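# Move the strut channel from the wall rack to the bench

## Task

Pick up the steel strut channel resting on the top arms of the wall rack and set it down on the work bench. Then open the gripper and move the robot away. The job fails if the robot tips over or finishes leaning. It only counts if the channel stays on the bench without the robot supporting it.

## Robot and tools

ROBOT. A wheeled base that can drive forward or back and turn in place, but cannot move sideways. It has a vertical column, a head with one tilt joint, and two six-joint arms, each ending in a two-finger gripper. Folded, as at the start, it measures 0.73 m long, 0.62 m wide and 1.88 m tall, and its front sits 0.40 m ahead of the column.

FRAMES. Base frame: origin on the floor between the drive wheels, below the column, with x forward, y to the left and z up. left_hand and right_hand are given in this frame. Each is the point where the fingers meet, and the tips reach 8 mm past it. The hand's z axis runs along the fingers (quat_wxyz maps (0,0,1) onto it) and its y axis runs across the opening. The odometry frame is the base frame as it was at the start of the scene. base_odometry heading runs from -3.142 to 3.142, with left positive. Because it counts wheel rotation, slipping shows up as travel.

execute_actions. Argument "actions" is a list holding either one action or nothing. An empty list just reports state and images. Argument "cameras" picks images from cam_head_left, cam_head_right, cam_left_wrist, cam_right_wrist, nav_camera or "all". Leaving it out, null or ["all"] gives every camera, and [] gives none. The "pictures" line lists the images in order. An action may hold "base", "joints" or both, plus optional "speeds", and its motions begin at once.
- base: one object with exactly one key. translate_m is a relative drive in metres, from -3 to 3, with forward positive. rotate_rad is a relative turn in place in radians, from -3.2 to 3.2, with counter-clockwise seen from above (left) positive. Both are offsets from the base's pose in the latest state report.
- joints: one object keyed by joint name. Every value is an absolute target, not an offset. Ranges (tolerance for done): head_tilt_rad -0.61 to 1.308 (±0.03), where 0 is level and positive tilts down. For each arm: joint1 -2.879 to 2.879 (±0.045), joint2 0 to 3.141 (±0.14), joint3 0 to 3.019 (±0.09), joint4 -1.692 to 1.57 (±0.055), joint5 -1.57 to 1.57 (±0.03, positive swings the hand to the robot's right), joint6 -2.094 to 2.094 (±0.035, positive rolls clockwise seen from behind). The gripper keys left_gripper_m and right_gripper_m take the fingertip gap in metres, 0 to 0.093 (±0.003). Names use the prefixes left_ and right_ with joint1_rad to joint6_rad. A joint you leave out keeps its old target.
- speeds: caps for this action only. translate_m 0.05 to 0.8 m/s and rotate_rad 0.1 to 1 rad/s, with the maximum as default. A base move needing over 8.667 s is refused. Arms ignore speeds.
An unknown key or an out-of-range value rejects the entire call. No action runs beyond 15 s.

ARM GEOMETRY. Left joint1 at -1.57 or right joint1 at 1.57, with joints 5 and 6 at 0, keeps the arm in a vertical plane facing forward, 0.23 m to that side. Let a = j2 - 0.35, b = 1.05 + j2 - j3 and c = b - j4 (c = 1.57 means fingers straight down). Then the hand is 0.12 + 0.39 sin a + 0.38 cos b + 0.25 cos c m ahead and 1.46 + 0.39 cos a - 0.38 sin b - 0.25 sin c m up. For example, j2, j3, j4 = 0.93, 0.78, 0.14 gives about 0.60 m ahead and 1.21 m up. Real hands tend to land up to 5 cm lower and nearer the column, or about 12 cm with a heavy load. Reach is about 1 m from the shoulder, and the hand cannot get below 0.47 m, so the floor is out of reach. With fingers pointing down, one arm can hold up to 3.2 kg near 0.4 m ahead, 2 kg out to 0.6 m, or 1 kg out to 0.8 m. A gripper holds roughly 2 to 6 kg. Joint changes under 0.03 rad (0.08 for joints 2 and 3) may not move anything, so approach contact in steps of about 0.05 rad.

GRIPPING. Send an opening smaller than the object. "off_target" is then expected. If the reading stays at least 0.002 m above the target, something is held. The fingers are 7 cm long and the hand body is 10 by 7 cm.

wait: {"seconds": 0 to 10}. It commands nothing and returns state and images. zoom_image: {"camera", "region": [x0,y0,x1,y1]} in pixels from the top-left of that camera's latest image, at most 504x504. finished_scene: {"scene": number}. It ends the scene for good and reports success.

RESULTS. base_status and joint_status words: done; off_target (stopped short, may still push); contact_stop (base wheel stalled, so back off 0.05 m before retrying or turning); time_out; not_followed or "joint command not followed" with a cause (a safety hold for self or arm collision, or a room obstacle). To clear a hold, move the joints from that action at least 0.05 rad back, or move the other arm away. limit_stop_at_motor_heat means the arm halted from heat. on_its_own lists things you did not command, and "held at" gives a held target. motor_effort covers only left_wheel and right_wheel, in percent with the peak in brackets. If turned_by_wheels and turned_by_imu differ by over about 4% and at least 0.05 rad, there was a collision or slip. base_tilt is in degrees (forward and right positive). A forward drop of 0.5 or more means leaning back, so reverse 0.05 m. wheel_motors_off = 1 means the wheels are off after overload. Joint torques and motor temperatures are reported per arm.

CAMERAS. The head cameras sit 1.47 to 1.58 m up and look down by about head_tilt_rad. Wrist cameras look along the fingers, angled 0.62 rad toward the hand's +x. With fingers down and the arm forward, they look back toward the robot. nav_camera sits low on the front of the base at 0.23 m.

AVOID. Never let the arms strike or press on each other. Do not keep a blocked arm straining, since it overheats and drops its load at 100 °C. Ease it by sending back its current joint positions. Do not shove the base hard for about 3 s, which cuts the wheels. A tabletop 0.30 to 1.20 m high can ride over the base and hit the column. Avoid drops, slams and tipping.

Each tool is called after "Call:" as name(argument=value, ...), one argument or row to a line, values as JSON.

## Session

Call:
execute_actions(
  actions=[
    {"joints":{"head_tilt_rad":0.3}},
  ],
  cameras=["cam_head_left","nav_camera"],
)

Scene clock: 0.90 s.
Joint torques (N m, as the arm reports them, + toward a larger angle): left_arm=[ 0.9  -7.24 -1.29 -1.03 -0.08 -0.07] | right_arm=[ 0.71 -7.77 -0.74 -1.5  -0.12  0.06]
Motor temperatures (°C, as the motors report them): left_arm=[27 32 27 26 24 24] | right_arm=[24 31 25 25 23 26]
base_odometry: x=+0.000 y=+0.000 heading=+0.000 (m, m, rad; odometry frame)
turned_by_wheels: +0.000 (rad since the last result)
turned_by_imu: +0.000 (rad since the last result)
base_tilt: forward=+0.2 right=-0.5 (deg)
base_status: not commanded
joint_positions: head_tilt_rad=+0.319 left_joint1_rad=-1.559 left_joint2_rad=+0.856 left_joint3_rad=+0.358 left_joint4_rad=-0.905 left_joint5_rad=-0.006 left_joint6_rad=-0.079 left_gripper_m=+0.095 right_joint1_rad=+1.546 right_joint2_rad=+0.901 right_joint3_rad=+0.424 right_joint4_rad=-0.908 right_joint5_rad=-0.036 right_joint6_rad=-0.010 right_gripper_m=+0.094
joint_status: all done
wheel_motors_off: 0
motor_effort: left_wheel=+4(4) right_wheel=+1(1) (%)
left_hand: x=+0.1320 y=+0.2279 z=+1.2537 quat_wxyz=(+0.425, +0.039, -0.904, -0.023) (m; base frame)
right_hand: x=+0.1584 y=-0.2249 z=+1.2416 quat_wxyz=(+0.417, -0.013, -0.909, -0.011) (m; base frame)
pictures: cam_head_left, nav_camera
Images, in order (width x height): cam_head_left 896x504, nav_camera 896x504.

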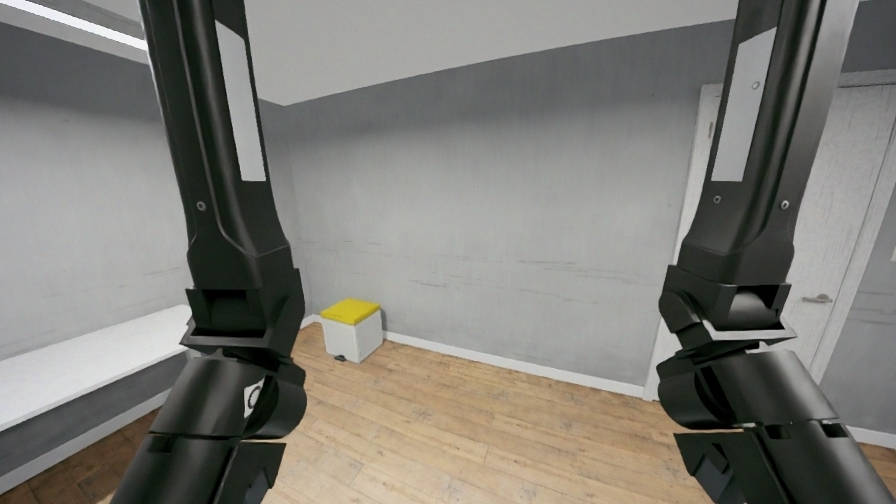

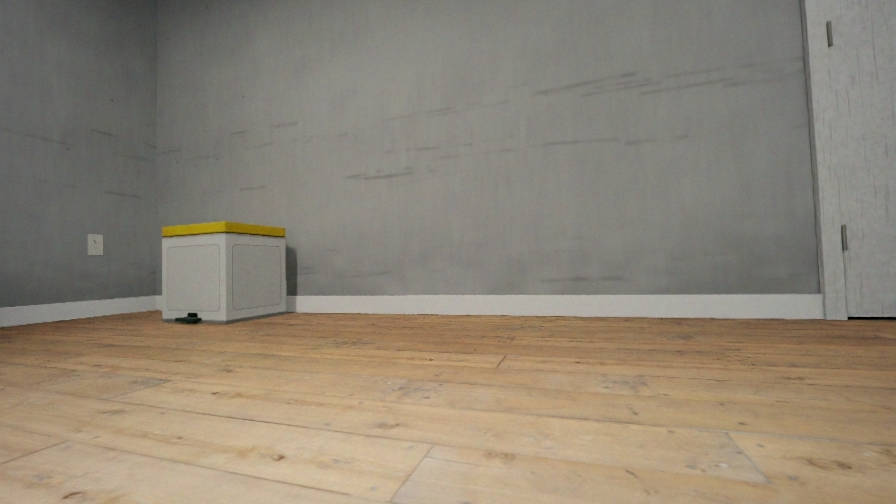

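Call:
execute_actions(
  actions=[
    {"base":{"rotate_rad":-1.2}},
  ],
  cameras=["cam_head_left","nav_camera"],
)

Scene clock: 8.40 s.
Joint torques (N m, as the arm reports them, + toward a larger angle): left_arm=[ 0.96 -7.21 -1.25 -1.03 -0.08 -0.07] | right_arm=[ 0.59 -7.68 -0.66 -1.46 -0.12  0.06]
Motor temperatures (°C, as the motors report them): left_arm=[27 33 27 26 24 24] | right_arm=[24 32 25 25 23 26]
base_odometry: x=+0.000 y=+0.000 heading=-1.199 (m, m, rad; odometry frame)
turned_by_wheels: -1.199 (rad since the last result)
turned_by_imu: -1.200 (rad since the last result)
base_tilt: forward=+0.2 right=-0.5 (deg)
base_status: done
joint_positions: head_tilt_rad=+0.319 left_joint1_rad=-1.559 left_joint2_rad=+0.856 left_joint3_rad=+0.358 left_joint4_rad=-0.905 left_joint5_rad=-0.006 left_joint6_rad=-0.079 left_gripper_m=+0.095 right_joint1_rad=+1.546 right_joint2_rad=+0.901 right_joint3_rad=+0.424 right_joint4_rad=-0.908 right_joint5_rad=-0.036 right_joint6_rad=-0.010 right_gripper_m=+0.094
joint_status: not commanded
wheel_motors_off: 0
motor_effort: left_wheel=+2(38) right_wheel=-1(23) (%)
left_hand: x=+0.1320 y=+0.2279 z=+1.2537 quat_wxyz=(+0.425, +0.039, -0.904, -0.023) (m; base frame)
right_hand: x=+0.1584 y=-0.2249 z=+1.2416 quat_wxyz=(+0.417, -0.013, -0.909, -0.011) (m; base frame)
pictures: cam_head_left, nav_camera
Images, in order (width x height): cam_head_left 896x504, nav_camera 896x504.

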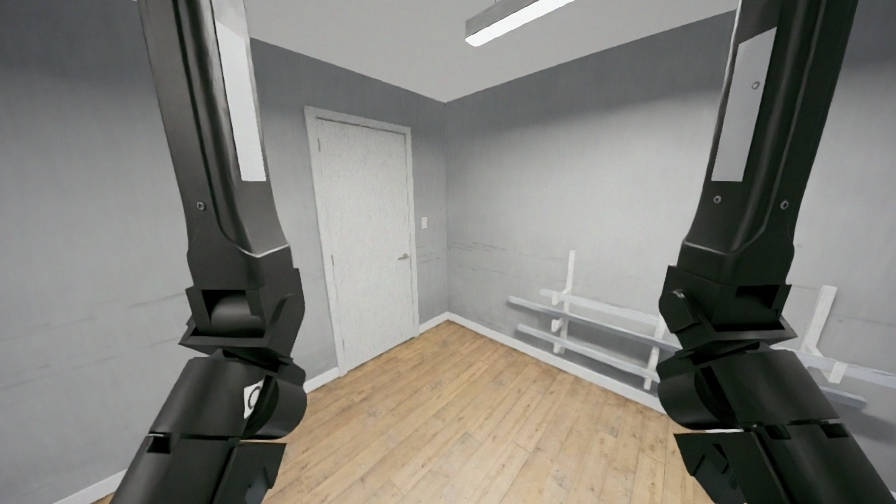

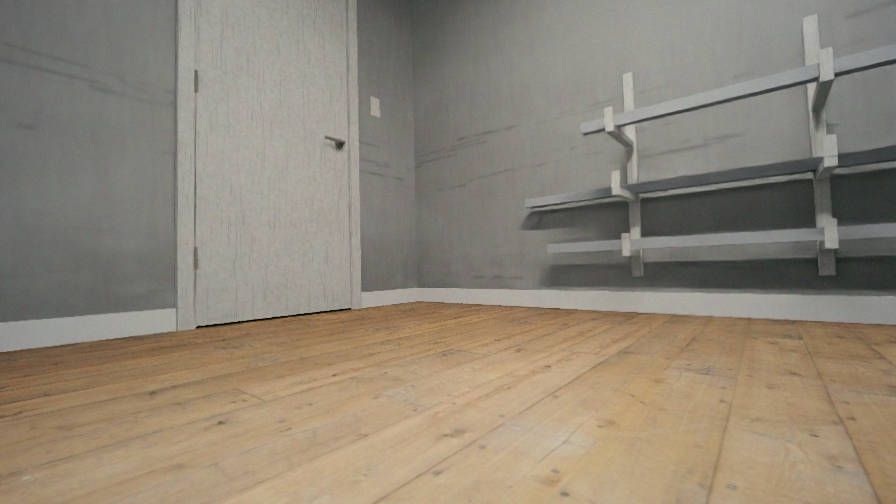

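Call:
execute_actions(
  actions=[
    {"base":{"rotate_rad":-0.8},"joints":{"head_tilt_rad":0.5}},
  ],
  cameras=["cam_head_left","nav_camera"],
)

Scene clock: 14.00 s.
Joint torques (N m, as the arm reports them, + toward a larger angle): left_arm=[ 0.9  -7.22 -1.21 -1.   -0.08 -0.07] | right_arm=[ 0.7  -7.84 -0.76 -1.5  -0.12  0.07]
Motor temperatures (°C, as the motors report them): left_arm=[27 33 27 26 24 24] | right_arm=[24 32 25 25 23 26]
base_odometry: x=+0.000 y=+0.000 heading=-1.999 (m, m, rad; odometry frame)
turned_by_wheels: -0.799 (rad since the last result)
turned_by_imu: -0.802 (rad since the last result)
base_tilt: forward=+0.2 right=-0.5 (deg)
base_status: done
joint_positions: head_tilt_rad=+0.504 left_joint1_rad=-1.559 left_joint2_rad=+0.856 left_joint3_rad=+0.358 left_joint4_rad=-0.905 left_joint5_rad=-0.006 left_joint6_rad=-0.079 left_gripper_m=+0.095 right_joint1_rad=+1.546 right_joint2_rad=+0.901 right_joint3_rad=+0.424 right_joint4_rad=-0.908 right_joint5_rad=-0.036 right_joint6_rad=-0.010 right_gripper_m=+0.094
joint_status: all done
wheel_motors_off: 0
motor_effort: left_wheel=+2(26) right_wheel=-2(26) (%)
left_hand: x=+0.1320 y=+0.2279 z=+1.2537 quat_wxyz=(+0.425, +0.039, -0.904, -0.023) (m; base frame)
right_hand: x=+0.1584 y=-0.2249 z=+1.2416 quat_wxyz=(+0.417, -0.013, -0.909, -0.011) (m; base frame)
pictures: cam_head_left, nav_camera
Images, in order (width x height): cam_head_left 896x504, nav_camera 896x504.

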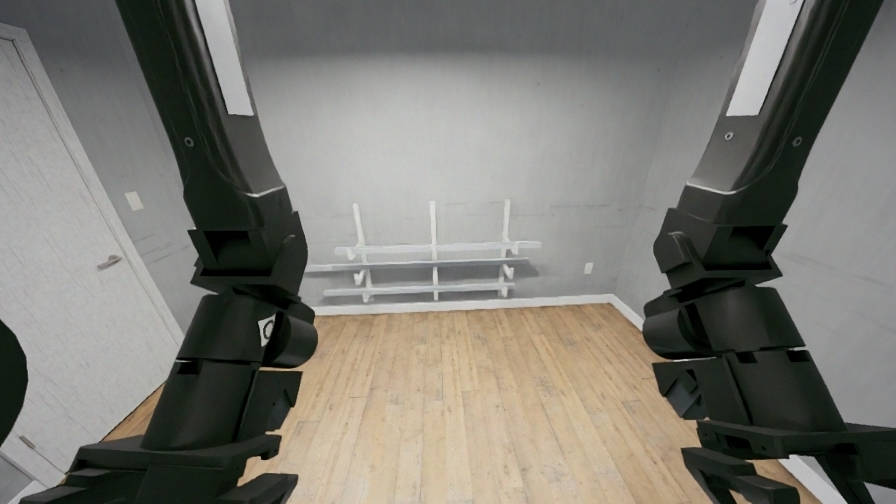

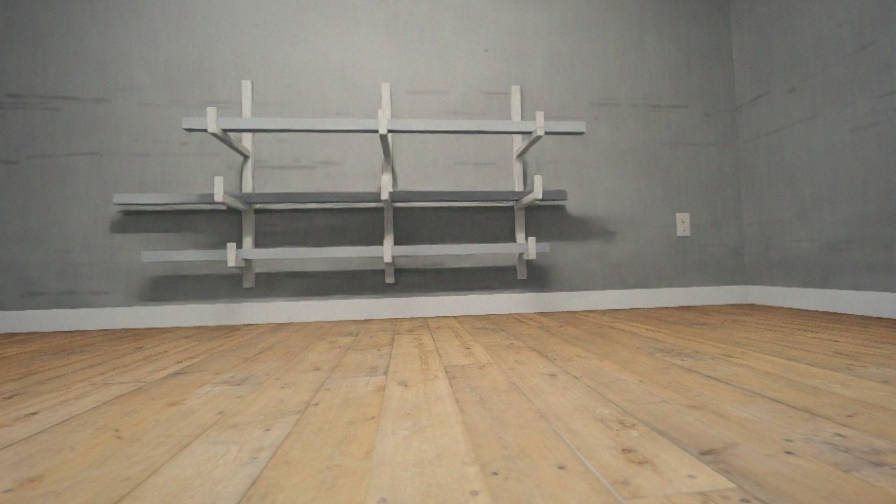

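Call:
execute_actions(
  actions=[
    {"base":{"rotate_rad":0.3}},
  ],
  cameras=[],
)

Call:
execute_actions(
  actions=[
    {"base":{"translate_m":0.68}},
  ],
  cameras=[],
)

Call:
execute_actions(
  actions=[
    {"base":{"rotate_rad":-0.3},"joints":{"left_joint6_rad":1.57,"right_joint6_rad":1.57,"left_joint2_rad":1.1,"right_joint2_rad":1.1,"left_joint3_rad":1.0,"right_joint3_rad":1.0,"left_joint4_rad":-0.42,"right_joint4_rad":-0.42,"head_tilt_rad":0.7}},
  ],
  cameras=["cam_head_left","nav_camera"],
)

Scene clock: 27.17 s.
Joint torques (N m, as the arm reports them, + toward a larger angle): left_arm=[ 0.88 -7.19 -1.32 -0.98 -0.08 -0.07] | right_arm=[ 0.56 -7.73 -0.78 -1.58 -0.12  0.07]
Motor temperatures (°C, as the motors report them): left_arm=[27 33 27 26 24 24] | right_arm=[24 32 25 25 23 26]
base_odometry: x=+0.000 y=+0.000 heading=-1.699 (m, m, rad; odometry frame)
turned_by_wheels: +0.299 (rad since the last result)
turned_by_imu: +0.300 (rad since the last result)
base_tilt: forward=+0.2 right=-0.5 (deg)
base_status: done
joint_positions: head_tilt_rad=+0.504 left_joint1_rad=-1.559 left_joint2_rad=+0.856 left_joint3_rad=+0.358 left_joint4_rad=-0.905 left_joint5_rad=-0.006 left_joint6_rad=-0.079 left_gripper_m=+0.095 right_joint1_rad=+1.546 right_joint2_rad=+0.901 right_joint3_rad=+0.424 right_joint4_rad=-0.908 right_joint5_rad=-0.036 right_joint6_rad=-0.010 right_gripper_m=+0.094
joint_status: not commanded
wheel_motors_off: 0
motor_effort: left_wheel=-2(22) right_wheel=+2(20) (%)
left_hand: x=+0.1320 y=+0.2279 z=+1.2537 quat_wxyz=(+0.425, +0.039, -0.904, -0.023) (m; base frame)
right_hand: x=+0.1584 y=-0.2249 z=+1.2416 quat_wxyz=(+0.417, -0.013, -0.909, -0.011) (m; base frame)
pictures: none
No camera images: the call's "cameras" was empty. Leave "cameras" out to get every camera's image.

Scene clock: 29.87 s.
Joint torques (N m, as the arm reports them, + toward a larger angle): left_arm=[ 0.87 -7.21 -1.27 -1.   -0.08 -0.07] | right_arm=[ 0.74 -7.76 -0.85 -1.49 -0.13  0.06]
Motor temperatures (°C, as the motors report them): left_arm=[27 33 27 26 24 24] | right_arm=[24 32 25 25 23 26]
base_odometry: x=-0.087 y=-0.674 heading=-1.700 (m, m, rad; odometry frame)
turned_by_wheels: -0.001 (rad since the last result)
turned_by_imu: -0.001 (rad since the last result)
base_tilt: forward=+0.3 right=-0.4 (deg)
base_status: done
joint_positions: head_tilt_rad=+0.505 left_joint1_rad=-1.559 left_joint2_rad=+0.856 left_joint3_rad=+0.358 left_joint4_rad=-0.905 left_joint5_rad=-0.006 left_joint6_rad=-0.079 left_gripper_m=+0.095 right_joint1_rad=+1.546 right_joint2_rad=+0.901 right_joint3_rad=+0.426 right_joint4_rad=-0.908 right_joint5_rad=-0.036 right_joint6_rad=-0.010 right_gripper_m=+0.094
joint_status: not commanded
wheel_motors_off: 0
motor_effort: left_wheel=-1(48) right_wheel=+0(54) (%)
left_hand: x=+0.1318 y=+0.2279 z=+1.2538 quat_wxyz=(+0.426, +0.039, -0.904, -0.023) (m; base frame)
right_hand: x=+0.1590 y=-0.2249 z=+1.2414 quat_wxyz=(+0.416, -0.013, -0.909, -0.011) (m; base frame)
pictures: none
No camera images: the call's "cameras" was empty. Leave "cameras" out to get every camera's image.

Scene clock: 31.63 s.
Joint torques (N m, as the arm reports them, + toward a larger angle): left_arm=[  0.9  -16.98   3.49   0.13   0.02   0.04] | right_arm=[  0.37 -15.98   3.25  -0.07  -0.04   0.17]
Motor temperatures (°C, as the motors report them): left_arm=[27 33 27 26 24 24] | right_arm=[24 32 25 25 23 26]
base_odometry: x=-0.087 y=-0.675 heading=-1.999 (m, m, rad; odometry frame)
turned_by_wheels: -0.299 (rad since the last result)
turned_by_imu: -0.297 (rad since the last result)
base_tilt: forward=+0.2 right=-0.5 (deg)
base_status: done
joint_positions: head_tilt_rad=+0.703 left_joint1_rad=-1.559 left_joint2_rad=+1.100 left_joint3_rad=+1.003 left_joint4_rad=-0.413 left_joint5_rad=-0.006 left_joint6_rad=+1.557 left_gripper_m=+0.095 right_joint1_rad=+1.546 right_joint2_rad=+1.100 right_joint3_rad=+1.001 right_joint4_rad=-0.419 right_joint5_rad=-0.036 right_joint6_rad=+1.560 right_gripper_m=+0.094
joint_status: all done
wheel_motors_off: 0
motor_effort: left_wheel=+0(36) right_wheel=-2(41) (%)
left_hand: x=+0.5486 y=+0.2314 z=+1.1432 quat_wxyz=(+0.001, -0.700, -0.714, -0.010) (m; base frame)
right_hand: x=+0.5462 y=-0.2317 z=+1.1431 quat_wxyz=(+0.003, -0.708, -0.706, -0.007) (m; base frame)
pictures: cam_head_left, nav_camera
Images, in order (width x height): cam_head_left 896x504, nav_camera 896x504.

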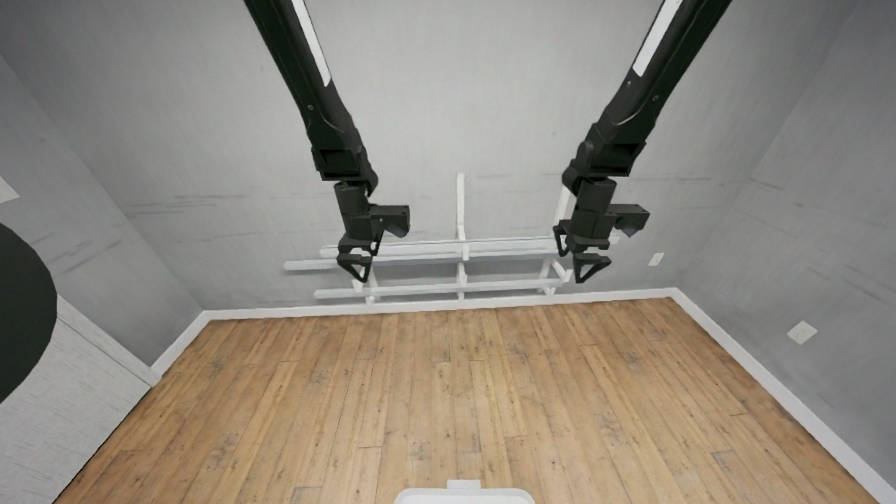

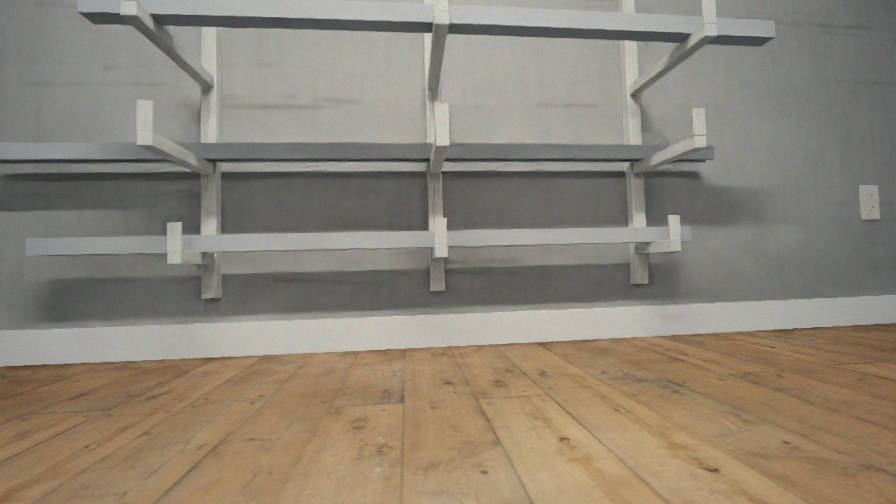

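Call:
execute_actions(
  actions=[
    {"base":{"translate_m":0.5},"joints":{"head_tilt_rad":0.8}},
  ],
  cameras=["cam_head_left","cam_right_wrist","cam_left_wrist"],
)

Scene clock: 41.70 s.
Joint torques (N m, as the arm reports them, + toward a larger angle): left_arm=[  0.86 -17.28   3.54   0.21   0.02   0.05] | right_arm=[  0.65 -15.73   3.34  -0.06  -0.04   0.16]
Motor temperatures (°C, as the motors report them): left_arm=[27 34 28 26 24 24] | right_arm=[24 33 26 25 23 26]
base_odometry: x=-0.295 y=-1.129 heading=-1.999 (m, m, rad; odometry frame)
turned_by_wheels: +0.000 (rad since the last result)
turned_by_imu: -0.001 (rad since the last result)
base_tilt: forward=+0.3 right=-0.5 (deg)
base_status: done
joint_positions: head_tilt_rad=+0.803 left_joint1_rad=-1.559 left_joint2_rad=+1.100 left_joint3_rad=+1.003 left_joint4_rad=-0.416 left_joint5_rad=-0.006 left_joint6_rad=+1.557 left_gripper_m=+0.095 right_joint1_rad=+1.546 right_joint2_rad=+1.100 right_joint3_rad=+0.999 right_joint4_rad=-0.419 right_joint5_rad=-0.036 right_joint6_rad=+1.560 right_gripper_m=+0.094
joint_status: all done
wheel_motors_off: 0
motor_effort: left_wheel=+0(51) right_wheel=+1(51) (%)
left_hand: x=+0.5480 y=+0.2314 z=+1.1432 quat_wxyz=(+0.002, -0.700, -0.714, -0.010) (m; base frame)
right_hand: x=+0.5446 y=-0.2317 z=+1.1427 quat_wxyz=(+0.004, -0.708, -0.706, -0.006) (m; base frame)
pictures: cam_head_left, cam_left_wrist, cam_right_wrist
Images, in order (width x height): cam_head_left 896x504, cam_left_wrist 504x504, cam_right_wrist 504x504.

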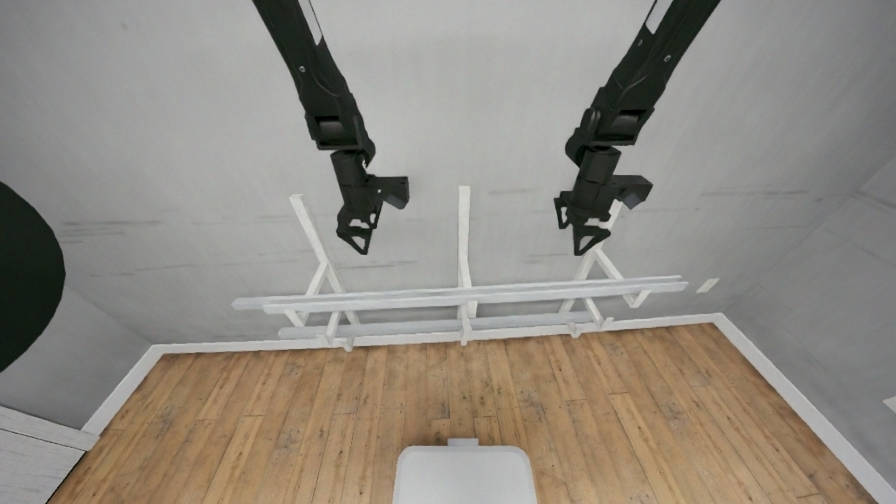

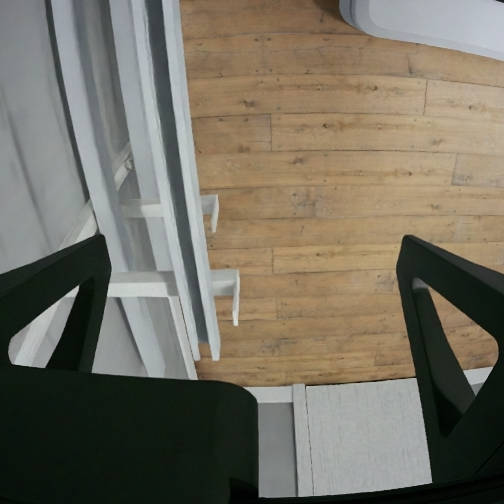

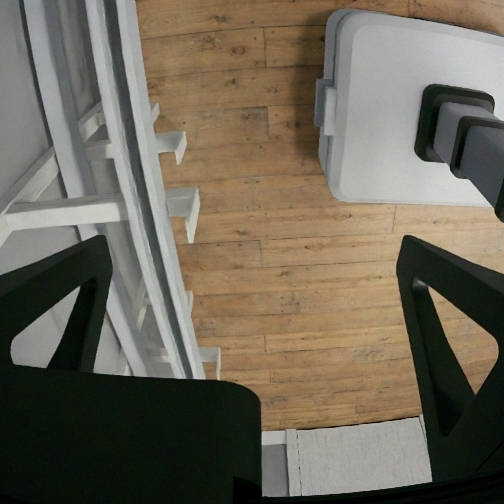

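Call:
execute_actions(
  actions=[
    {"base":{"rotate_rad":0.09}},
  ],
  cameras=[],
)

Call:
execute_actions(
  actions=[
    {"base":{"translate_m":0.08}},
  ],
  cameras=["cam_head_left","cam_right_wrist","cam_left_wrist","nav_camera"],
)

Scene clock: 53.23 s.
Joint torques (N m, as the arm reports them, + toward a larger angle): left_arm=[  0.8  -17.03   3.48   0.24   0.02   0.05] | right_arm=[  0.48 -15.92   3.37  -0.06  -0.05   0.17]
Motor temperatures (°C, as the motors report them): left_arm=[27 35 28 26 24 24] | right_arm=[24 34 26 25 23 26]
base_odometry: x=-0.295 y=-1.129 heading=-1.911 (m, m, rad; odometry frame)
turned_by_wheels: +0.089 (rad since the last result)
turned_by_imu: +0.088 (rad since the last result)
base_tilt: forward=+0.1 right=-0.5 (deg)
base_status: done
joint_positions: head_tilt_rad=+0.803 left_joint1_rad=-1.559 left_joint2_rad=+1.100 left_joint3_rad=+1.003 left_joint4_rad=-0.416 left_joint5_rad=-0.006 left_joint6_rad=+1.557 left_gripper_m=+0.095 right_joint1_rad=+1.546 right_joint2_rad=+1.100 right_joint3_rad=+0.999 right_joint4_rad=-0.419 right_joint5_rad=-0.036 right_joint6_rad=+1.560 right_gripper_m=+0.094
joint_status: not commanded
wheel_motors_off: 0
motor_effort: left_wheel=+0(42) right_wheel=+1(35) (%)
left_hand: x=+0.5480 y=+0.2316 z=+1.1432 quat_wxyz=(+0.002, -0.700, -0.714, -0.010) (m; base frame)
right_hand: x=+0.5446 y=-0.2317 z=+1.1427 quat_wxyz=(+0.004, -0.708, -0.706, -0.006) (m; base frame)
pictures: none
No camera images: the call's "cameras" was empty. Leave "cameras" out to get every camera's image.

Scene clock: 54.73 s.
Joint torques (N m, as the arm reports them, + toward a larger angle): left_arm=[  0.88 -16.9    3.54   0.28   0.02   0.05] | right_arm=[  0.66 -15.66   3.4    0.02  -0.04   0.17]
Motor temperatures (°C, as the motors report them): left_arm=[27 35 28 26 24 24] | right_arm=[24 34 26 25 23 26]
base_odometry: x=-0.322 y=-1.205 heading=-1.910 (m, m, rad; odometry frame)
turned_by_wheels: +0.001 (rad since the last result)
turned_by_imu: +0.001 (rad since the last result)
base_tilt: forward=+0.2 right=-0.5 (deg)
base_status: done
joint_positions: head_tilt_rad=+0.803 left_joint1_rad=-1.559 left_joint2_rad=+1.100 left_joint3_rad=+1.003 left_joint4_rad=-0.417 left_joint5_rad=-0.006 left_joint6_rad=+1.557 left_gripper_m=+0.095 right_joint1_rad=+1.546 right_joint2_rad=+1.100 right_joint3_rad=+0.998 right_joint4_rad=-0.419 right_joint5_rad=-0.036 right_joint6_rad=+1.561 right_gripper_m=+0.094
joint_status: not commanded
wheel_motors_off: 0
motor_effort: left_wheel=+1(62) right_wheel=+1(43) (%)
left_hand: x=+0.5475 y=+0.2316 z=+1.1433 quat_wxyz=(+0.002, -0.700, -0.714, -0.009) (m; base frame)
right_hand: x=+0.5442 y=-0.2317 z=+1.1425 quat_wxyz=(+0.004, -0.708, -0.706, -0.006) (m; base frame)
pictures: cam_head_left, cam_left_wrist, cam_right_wrist, nav_camera
Images, in order (width x height): cam_head_left 896x504, cam_left_wrist 504x504, cam_right_wrist 504x504, nav_camera 896x504.

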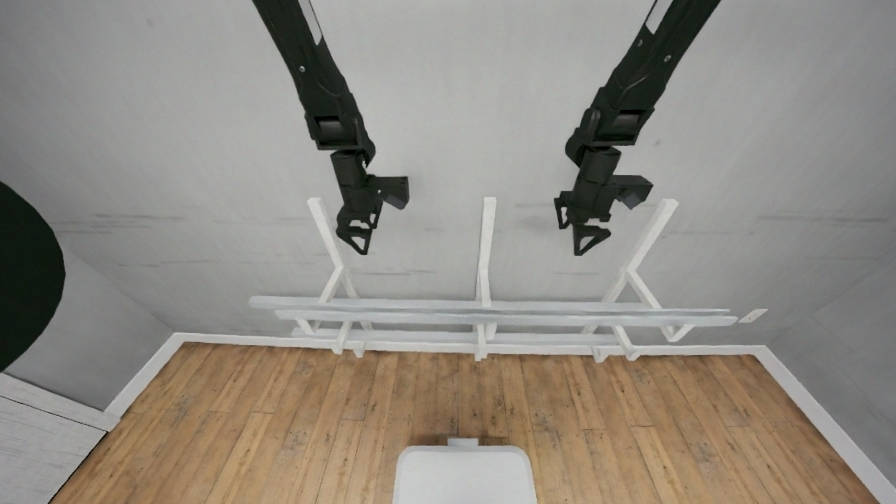

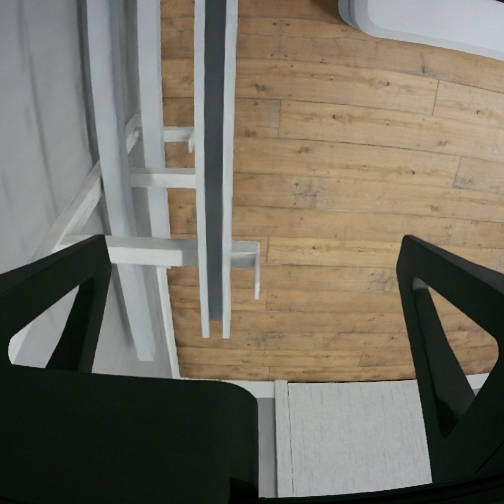

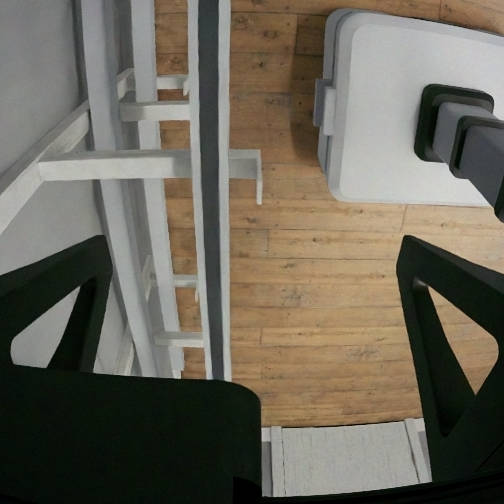

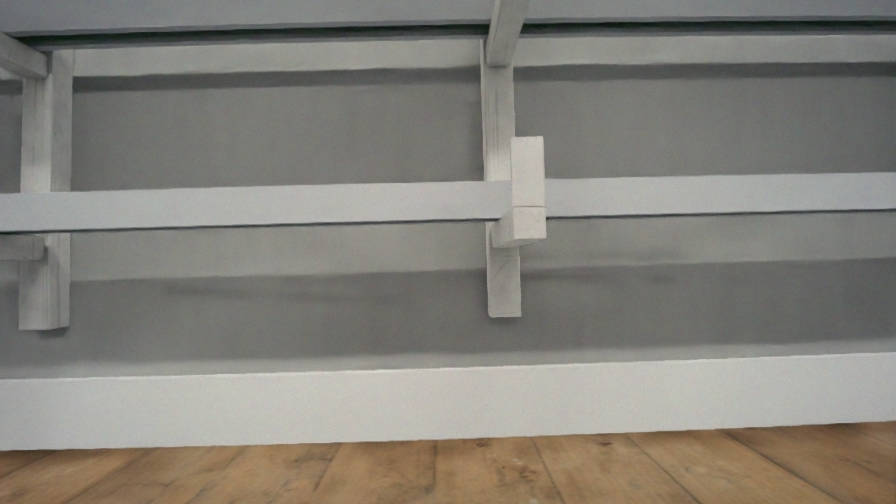

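Call:
execute_actions(
  actions=[
    {"joints":{"left_joint2_rad":1.75,"right_joint2_rad":1.75,"left_joint3_rad":1.4,"right_joint3_rad":1.4,"left_joint4_rad":-0.17,"right_joint4_rad":-0.17}},
  ],
  cameras=["cam_right_wrist","cam_left_wrist"],
)

Scene clock: 64.17 s.
Joint torques (N m, as the arm reports them, + toward a larger angle): left_arm=[  0.88 -20.64   2.07   0.35   0.01   0.04] | right_arm=[  0.37 -19.34   1.97  -0.04  -0.04   0.16]
Motor temperatures (°C, as the motors report them): left_arm=[27 35 28 26 24 24] | right_arm=[24 34 26 25 23 26]
base_odometry: x=-0.322 y=-1.205 heading=-1.910 (m, m, rad; odometry frame)
turned_by_wheels: +0.000 (rad since the last result)
turned_by_imu: -0.001 (rad since the last result)
base_tilt: forward=+0.3 right=-0.4 (deg)
base_status: not commanded
joint_positions: head_tilt_rad=+0.803 left_joint1_rad=-1.559 left_joint2_rad=+1.766 left_joint3_rad=+1.392 left_joint4_rad=-0.171 left_joint5_rad=-0.006 left_joint6_rad=+1.558 left_gripper_m=+0.095 right_joint1_rad=+1.546 right_joint2_rad=+1.764 right_joint3_rad=+1.390 right_joint4_rad=-0.169 right_joint5_rad=-0.036 right_joint6_rad=+1.561 right_gripper_m=+0.094
joint_status: all done
wheel_motors_off: 0
motor_effort: left_wheel=+1(3) right_wheel=-1(3) (%)
left_hand: x=+0.5561 y=+0.2342 z=+0.8907 quat_wxyz=(+0.013, -0.700, -0.714, +0.002) (m; base frame)
right_hand: x=+0.5560 y=-0.2371 z=+0.8914 quat_wxyz=(+0.012, -0.708, -0.706, +0.002) (m; base frame)
pictures: cam_left_wrist, cam_right_wrist
Images, in order (width x height): cam_left_wrist 504x504, cam_right_wrist 504x504.

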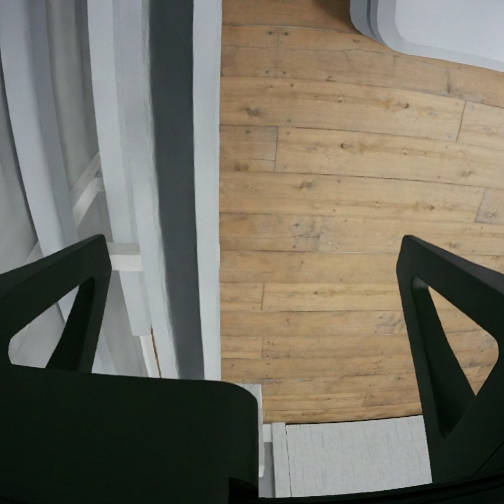

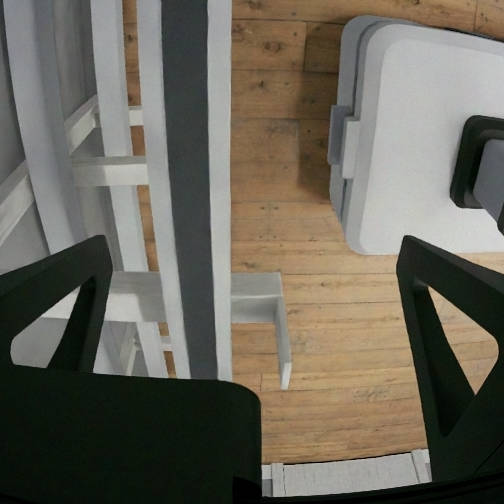

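Call:
execute_actions(
  actions=[
    {"joints":{"left_joint3_rad":1.5,"right_joint3_rad":1.49,"left_joint4_rad":-0.27,"right_joint4_rad":-0.26}},
  ],
  cameras=[],
)

Call:
execute_actions(
  actions=[
    {"joints":{"left_joint2_rad":1.95,"right_joint2_rad":1.95,"left_joint3_rad":1.7,"right_joint3_rad":1.69}},
  ],
  cameras=["cam_right_wrist","cam_left_wrist"],
)

Scene clock: 73.70 s.
Joint torques (N m, as the arm reports them, + toward a larger angle): left_arm=[  0.96 -21.25   2.84   0.11   0.02   0.04] | right_arm=[  0.43 -19.74   2.07  -0.34  -0.05   0.16]
Motor temperatures (°C, as the motors report them): left_arm=[27 36 28 26 24 24] | right_arm=[24 35 26 25 23 26]
base_odometry: x=-0.322 y=-1.205 heading=-1.910 (m, m, rad; odometry frame)
turned_by_wheels: +0.000 (rad since the last result)
turned_by_imu: +0.000 (rad since the last result)
base_tilt: forward=+0.3 right=-0.5 (deg)
base_status: not commanded
joint_positions: head_tilt_rad=+0.803 left_joint1_rad=-1.559 left_joint2_rad=+1.758 left_joint3_rad=+1.495 left_joint4_rad=-0.262 left_joint5_rad=-0.006 left_joint6_rad=+1.558 left_gripper_m=+0.095 right_joint1_rad=+1.546 right_joint2_rad=+1.757 right_joint3_rad=+1.489 right_joint4_rad=-0.251 right_joint5_rad=-0.036 right_joint6_rad=+1.561 right_gripper_m=+0.094
joint_status: all done
wheel_motors_off: 0
motor_effort: left_wheel=+0(1) right_wheel=-1(1) (%)
left_hand: x=+0.6017 y=+0.2344 z=+0.9021 quat_wxyz=(+0.006, -0.700, -0.714, -0.005) (m; base frame)
right_hand: x=+0.6010 y=-0.2374 z=+0.9020 quat_wxyz=(+0.004, -0.708, -0.706, -0.007) (m; base frame)
pictures: none
No camera images: the call's "cameras" was empty. Leave "cameras" out to get every camera's image.

Scene clock: 74.80 s.
Joint torques (N m, as the arm reports them, + toward a larger angle): left_arm=[  0.95 -21.07   3.24   0.16   0.02   0.04] | right_arm=[  0.43 -19.92   2.4   -0.27  -0.04   0.16]
Motor temperatures (°C, as the motors report them): left_arm=[27 36 28 26 24 24] | right_arm=[24 35 26 25 23 26]
base_odometry: x=-0.322 y=-1.205 heading=-1.910 (m, m, rad; odometry frame)
turned_by_wheels: +0.000 (rad since the last result)
turned_by_imu: +0.000 (rad since the last result)
base_tilt: forward=+0.2 right=-0.4 (deg)
base_status: not commanded
joint_positions: head_tilt_rad=+0.803 left_joint1_rad=-1.559 left_joint2_rad=+1.954 left_joint3_rad=+1.690 left_joint4_rad=-0.265 left_joint5_rad=-0.006 left_joint6_rad=+1.558 left_gripper_m=+0.095 right_joint1_rad=+1.546 right_joint2_rad=+1.955 right_joint3_rad=+1.685 right_joint4_rad=-0.254 right_joint5_rad=-0.036 right_joint6_rad=+1.561 right_gripper_m=+0.094
joint_status: all done
wheel_motors_off: 0
motor_effort: left_wheel=+1(2) right_wheel=+1(1) (%)
left_hand: x=+0.6052 y=+0.2352 z=+0.8271 quat_wxyz=(+0.008, -0.700, -0.714, -0.004) (m; base frame)
right_hand: x=+0.6042 y=-0.2391 z=+0.8263 quat_wxyz=(+0.005, -0.708, -0.706, -0.005) (m; base frame)
pictures: cam_left_wrist, cam_right_wrist
Images, in order (width x height): cam_left_wrist 504x504, cam_right_wrist 504x504.

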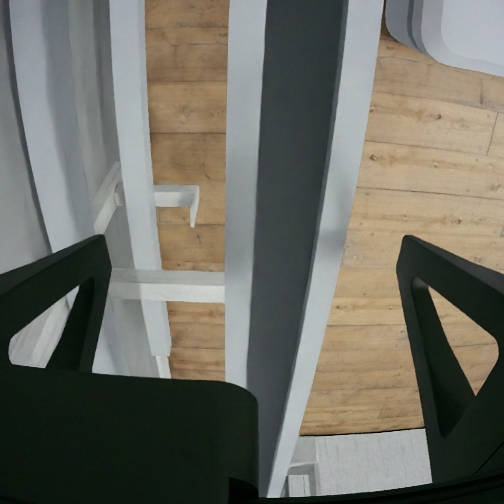

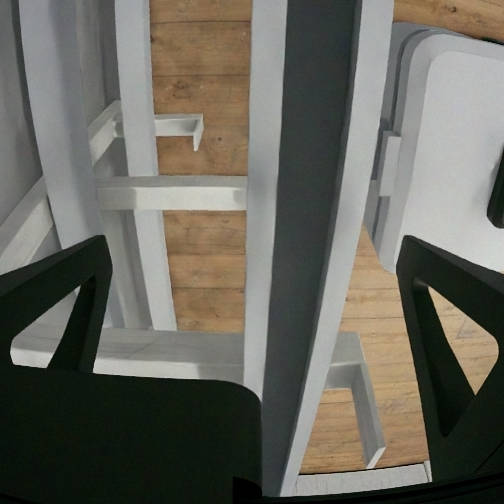

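Call:
execute_actions(
  actions=[
    {"joints":{"left_joint2_rad":2.14,"right_joint2_rad":2.14,"left_joint3_rad":1.85,"right_joint3_rad":1.83,"left_joint4_rad":-0.23,"right_joint4_rad":-0.21}},
  ],
  cameras=["cam_right_wrist","cam_left_wrist"],
)

Call:
execute_actions(
  actions=[
    {"joints":{"left_gripper_m":0.0,"right_gripper_m":0.0}},
  ],
  cameras=["cam_head_left"],
)

Scene clock: 92.03 s.
Joint torques (N m, as the arm reports them, + toward a larger angle): left_arm=[ 0.96 -9.77  8.47  2.68  0.    0.01] | right_arm=[  0.34 -15.85   1.17  -0.18  -0.03   0.11]
Motor temperatures (°C, as the motors report them): left_arm=[27 37 28 26 24 24] | right_arm=[24 36 26 25 23 26]
base_odometry: x=-0.322 y=-1.205 heading=-1.910 (m, m, rad; odometry frame)
turned_by_wheels: +0.000 (rad since the last result)
turned_by_imu: -0.001 (rad since the last result)
base_tilt: forward=+0.1 right=-0.4 (deg)
base_status: not commanded
joint_positions: head_tilt_rad=+0.803 left_joint1_rad=-1.559 left_joint2_rad=+2.003 left_joint3_rad=+1.789 left_joint4_rad=-0.303 left_joint5_rad=-0.006 left_joint6_rad=+1.561 left_gripper_m=+0.095 right_joint1_rad=+1.546 right_joint2_rad=+2.086 right_joint3_rad=+1.849 right_joint4_rad=-0.203 right_joint5_rad=-0.036 right_joint6_rad=+1.565 right_gripper_m=+0.094
joint_status: left_joint4_rad time_out (moved -0.038 of +0.035); the others done
wheel_motors_off: 0
on_its_own: left_joint4_rad reads -0.303 and still pushes toward -0.230 since a time_out
motor_effort: left_wheel=+3(4) right_wheel=-1(2) (%)
left_hand: x=+0.6249 y=+0.2353 z=+0.8134 quat_wxyz=(+0.003, -0.702, -0.713, -0.008) (m; base frame)
right_hand: x=+0.6314 y=-0.2404 z=+0.7801 quat_wxyz=(-0.025, -0.708, -0.705, -0.034) (m; base frame)
pictures: cam_left_wrist, cam_right_wrist
Images, in order (width x height): cam_left_wrist 504x504, cam_right_wrist 504x504.

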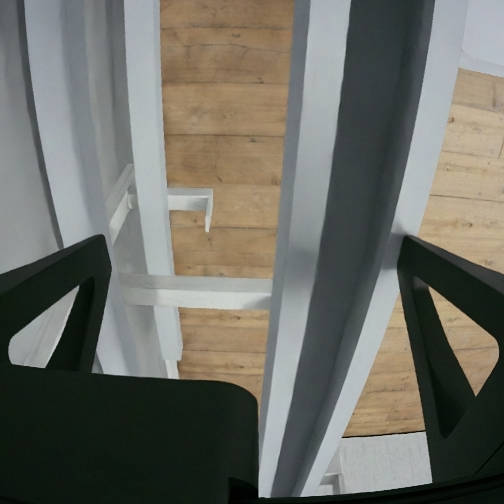

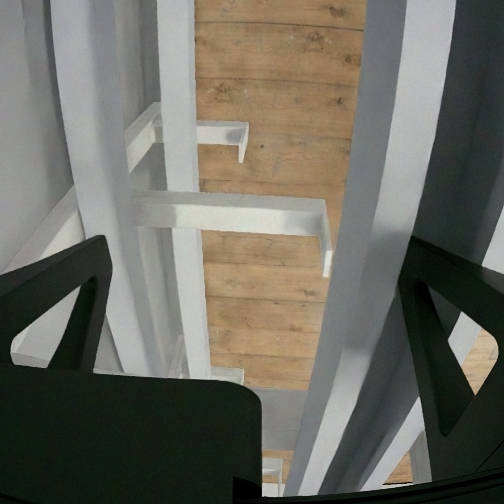

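not run: a stop came earlier in this reply.

Call:
execute_actions(
  actions=[
    {"joints":{"left_joint2_rad":1.9,"right_joint2_rad":1.9,"left_joint3_rad":1.65,"right_joint3_rad":1.65,"left_joint4_rad":-0.27,"right_joint4_rad":-0.26}},
  ],
  cameras=[],
)

Call:
execute_actions(
  actions=[
    {"joints":{"left_joint3_rad":1.56,"right_joint3_rad":1.56,"left_joint4_rad":-0.18,"right_joint4_rad":-0.17}},
  ],
  cameras=["cam_right_wrist","cam_left_wrist"],
)

Scene clock: 108.13 s.
Joint torques (N m, as the arm reports them, + toward a larger angle): left_arm=[  0.87 -21.67   2.54   0.51   0.     0.01] | right_arm=[  0.47 -19.98   2.03  -0.33  -0.02   0.09]
Motor temperatures (°C, as the motors report them): left_arm=[27 35 30 26 24 24] | right_arm=[24 36 26 25 23 26]
base_odometry: x=-0.322 y=-1.205 heading=-1.910 (m, m, rad; odometry frame)
turned_by_wheels: +0.000 (rad since the last result)
turned_by_imu: -0.001 (rad since the last result)
base_tilt: forward=+0.1 right=-0.4 (deg)
base_status: not commanded
joint_positions: head_tilt_rad=+0.803 left_joint1_rad=-1.559 left_joint2_rad=+1.911 left_joint3_rad=+1.648 left_joint4_rad=-0.276 left_joint5_rad=-0.006 left_joint6_rad=+1.561 left_gripper_m=+0.095 right_joint1_rad=+1.546 right_joint2_rad=+1.902 right_joint3_rad=+1.652 right_joint4_rad=-0.251 right_joint5_rad=-0.036 right_joint6_rad=+1.567 right_gripper_m=+0.094
joint_status: all done
wheel_motors_off: 0
motor_effort: left_wheel=+2(4) right_wheel=-2(5) (%)
left_hand: x=+0.6029 y=+0.2349 z=+0.8436 quat_wxyz=(+0.011, -0.702, -0.713, +0.000) (m; base frame)
right_hand: x=+0.6177 y=-0.2388 z=+0.8488 quat_wxyz=(-0.003, -0.710, -0.704, -0.013) (m; base frame)
pictures: none
No camera images: the call's "cameras" was empty. Leave "cameras" out to get every camera's image.

Scene clock: 108.93 s.
Joint torques (N m, as the arm reports them, + toward a larger angle): left_arm=[  0.95 -20.43   1.61   0.61   0.     0.01] | right_arm=[  0.46 -18.73   2.02   0.36  -0.03   0.1 ]
Motor temperatures (°C, as the motors report them): left_arm=[27 36 30 26 24 24] | right_arm=[24 36 26 25 23 26]
base_odometry: x=-0.322 y=-1.205 heading=-1.910 (m, m, rad; odometry frame)
turned_by_wheels: +0.000 (rad since the last result)
turned_by_imu: +0.000 (rad since the last result)
base_tilt: forward=+0.3 right=-0.4 (deg)
base_status: not commanded
joint_positions: head_tilt_rad=+0.803 left_joint1_rad=-1.559 left_joint2_rad=+1.905 left_joint3_rad=+1.560 left_joint4_rad=-0.188 left_joint5_rad=-0.006 left_joint6_rad=+1.561 left_gripper_m=+0.095 right_joint1_rad=+1.546 right_joint2_rad=+1.901 right_joint3_rad=+1.553 right_joint4_rad=-0.180 right_joint5_rad=-0.036 right_joint6_rad=+1.567 right_gripper_m=+0.094
joint_status: all done
wheel_motors_off: 0
motor_effort: left_wheel=+2(3) right_wheel=+0(2) (%)
left_hand: x=+0.5741 y=+0.2348 z=+0.8393 quat_wxyz=(+0.009, -0.702, -0.713, -0.002) (m; base frame)
right_hand: x=+0.5745 y=-0.2384 z=+0.8407 quat_wxyz=(+0.006, -0.710, -0.704, -0.004) (m; base frame)
pictures: cam_left_wrist, cam_right_wrist
Images, in order (width x height): cam_left_wrist 504x504, cam_right_wrist 504x504.

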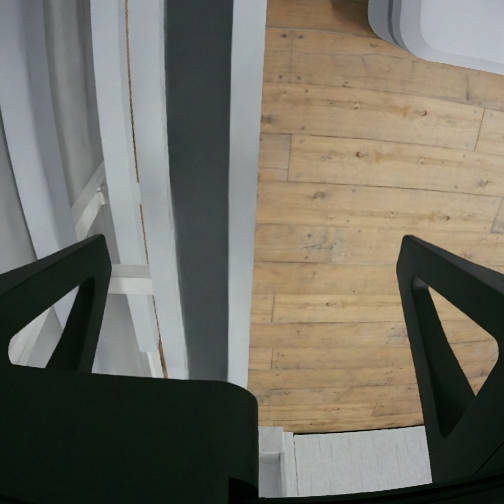

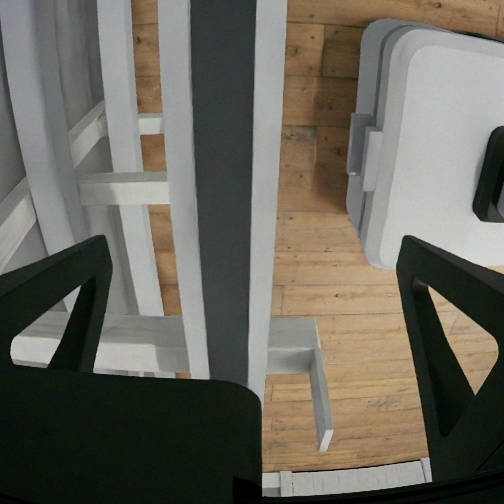

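Call:
execute_actions(
  actions=[
    {"joints":{"left_joint2_rad":2.1,"right_joint2_rad":2.1,"left_joint3_rad":1.76,"right_joint3_rad":1.76}},
  ],
  cameras=["cam_right_wrist","cam_left_wrist"],
)

Call:
execute_actions(
  actions=[
    {"joints":{"left_gripper_m":0.0,"right_gripper_m":0.0}},
  ],
  cameras=["cam_head_left"],
)

Scene clock: 116.23 s.
Joint torques (N m, as the arm reports them, + toward a larger angle): left_arm=[  1.03 -19.77   2.07   0.27   0.     0.  ] | right_arm=[  0.35 -19.27   1.72   0.16  -0.04   0.08]
Motor temperatures (°C, as the motors report them): left_arm=[27 36 29 26 24 24] | right_arm=[24 36 26 25 23 26]
base_odometry: x=-0.322 y=-1.205 heading=-1.910 (m, m, rad; odometry frame)
turned_by_wheels: +0.000 (rad since the last result)
turned_by_imu: -0.001 (rad since the last result)
base_tilt: forward=+0.2 right=-0.5 (deg)
base_status: not commanded
joint_positions: head_tilt_rad=+0.803 left_joint1_rad=-1.559 left_joint2_rad=+2.101 left_joint3_rad=+1.755 left_joint4_rad=-0.178 left_joint5_rad=-0.006 left_joint6_rad=+1.563 left_gripper_m=+0.095 right_joint1_rad=+1.546 right_joint2_rad=+2.107 right_joint3_rad=+1.758 right_joint4_rad=-0.174 right_joint5_rad=-0.036 right_joint6_rad=+1.567 right_gripper_m=+0.094
joint_status: all done
wheel_motors_off: 0
motor_effort: left_wheel=+2(3) right_wheel=+0(2) (%)
left_hand: x=+0.5689 y=+0.2355 z=+0.7638 quat_wxyz=(+0.006, -0.702, -0.712, -0.005) (m; base frame)
right_hand: x=+0.5680 y=-0.2400 z=+0.7617 quat_wxyz=(+0.005, -0.710, -0.704, -0.005) (m; base frame)
pictures: cam_left_wrist, cam_right_wrist
Images, in order (width x height): cam_left_wrist 504x504, cam_right_wrist 504x504.

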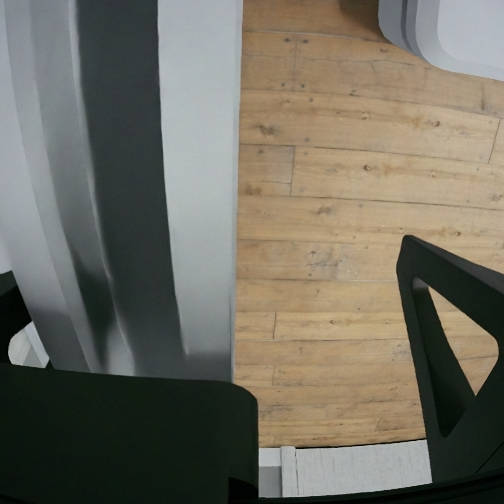

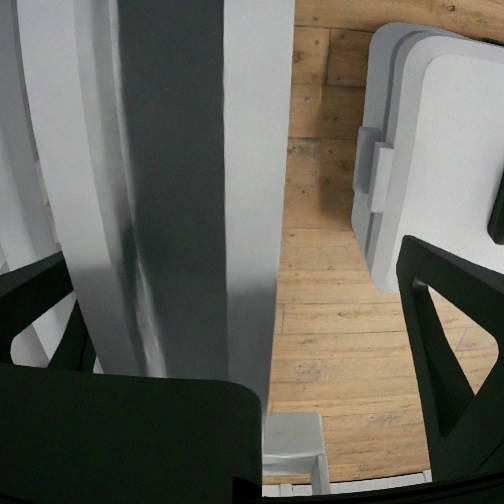

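Scene clock: 116.97 s.
Joint torques (N m, as the arm reports them, + toward a larger angle): left_arm=[  0.92 -19.84   0.27  -0.12  -0.02  -0.16] | right_arm=[  0.38 -19.12   0.84  -0.26  -0.02   0.03]
Motor temperatures (°C, as the motors report them): left_arm=[27 36 29 26 24 24] | right_arm=[24 36 26 25 23 26]
base_odometry: x=-0.322 y=-1.205 heading=-1.910 (m, m, rad; odometry frame)
turned_by_wheels: +0.000 (rad since the last result)
turned_by_imu: +0.000 (rad since the last result)
base_tilt: forward=+0.2 right=-0.4 (deg)
base_status: not commanded
joint_positions: head_tilt_rad=+0.803 left_joint1_rad=-1.559 left_joint2_rad=+2.096 left_joint3_rad=+1.779 left_joint4_rad=-0.162 left_joint5_rad=-0.005 left_joint6_rad=+1.581 left_gripper_m=+0.041 right_joint1_rad=+1.546 right_joint2_rad=+2.103 right_joint3_rad=+1.773 right_joint4_rad=-0.163 right_joint5_rad=-0.036 right_joint6_rad=+1.573 right_gripper_m=+0.040
joint_status: left_gripper_m off_target (ended at +0.041, target +0.000); right_gripper_m off_target (ended at +0.040, target +0.000)
wheel_motors_off: 0
motor_effort: left_wheel=-1(3) right_wheel=-2(3) (%)
left_hand: x=+0.5911 y=+0.2355 z=+0.7680 quat_wxyz=(-0.010, -0.708, -0.705, -0.021) (m; base frame)
right_hand: x=+0.5823 y=-0.2401 z=+0.7644 quat_wxyz=(-0.005, -0.712, -0.702, -0.016) (m; base frame)
pictures: cam_head_left
Images, in order (width x height): cam_head_left 896x504.

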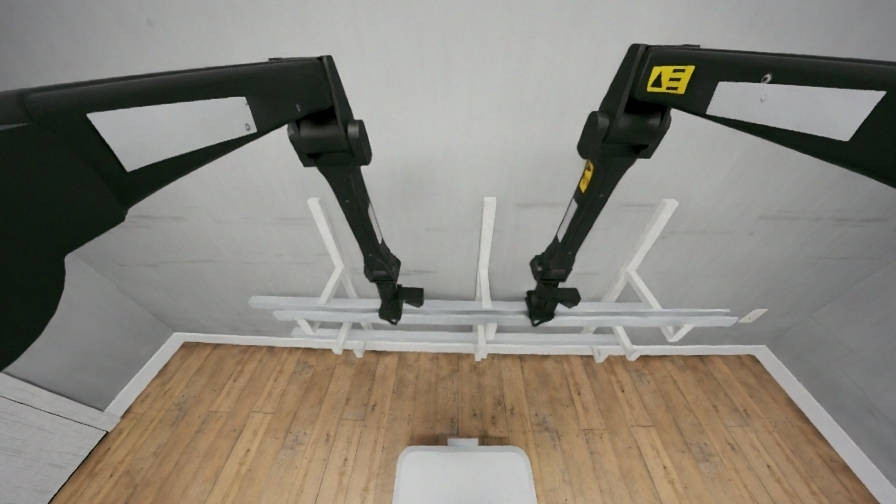

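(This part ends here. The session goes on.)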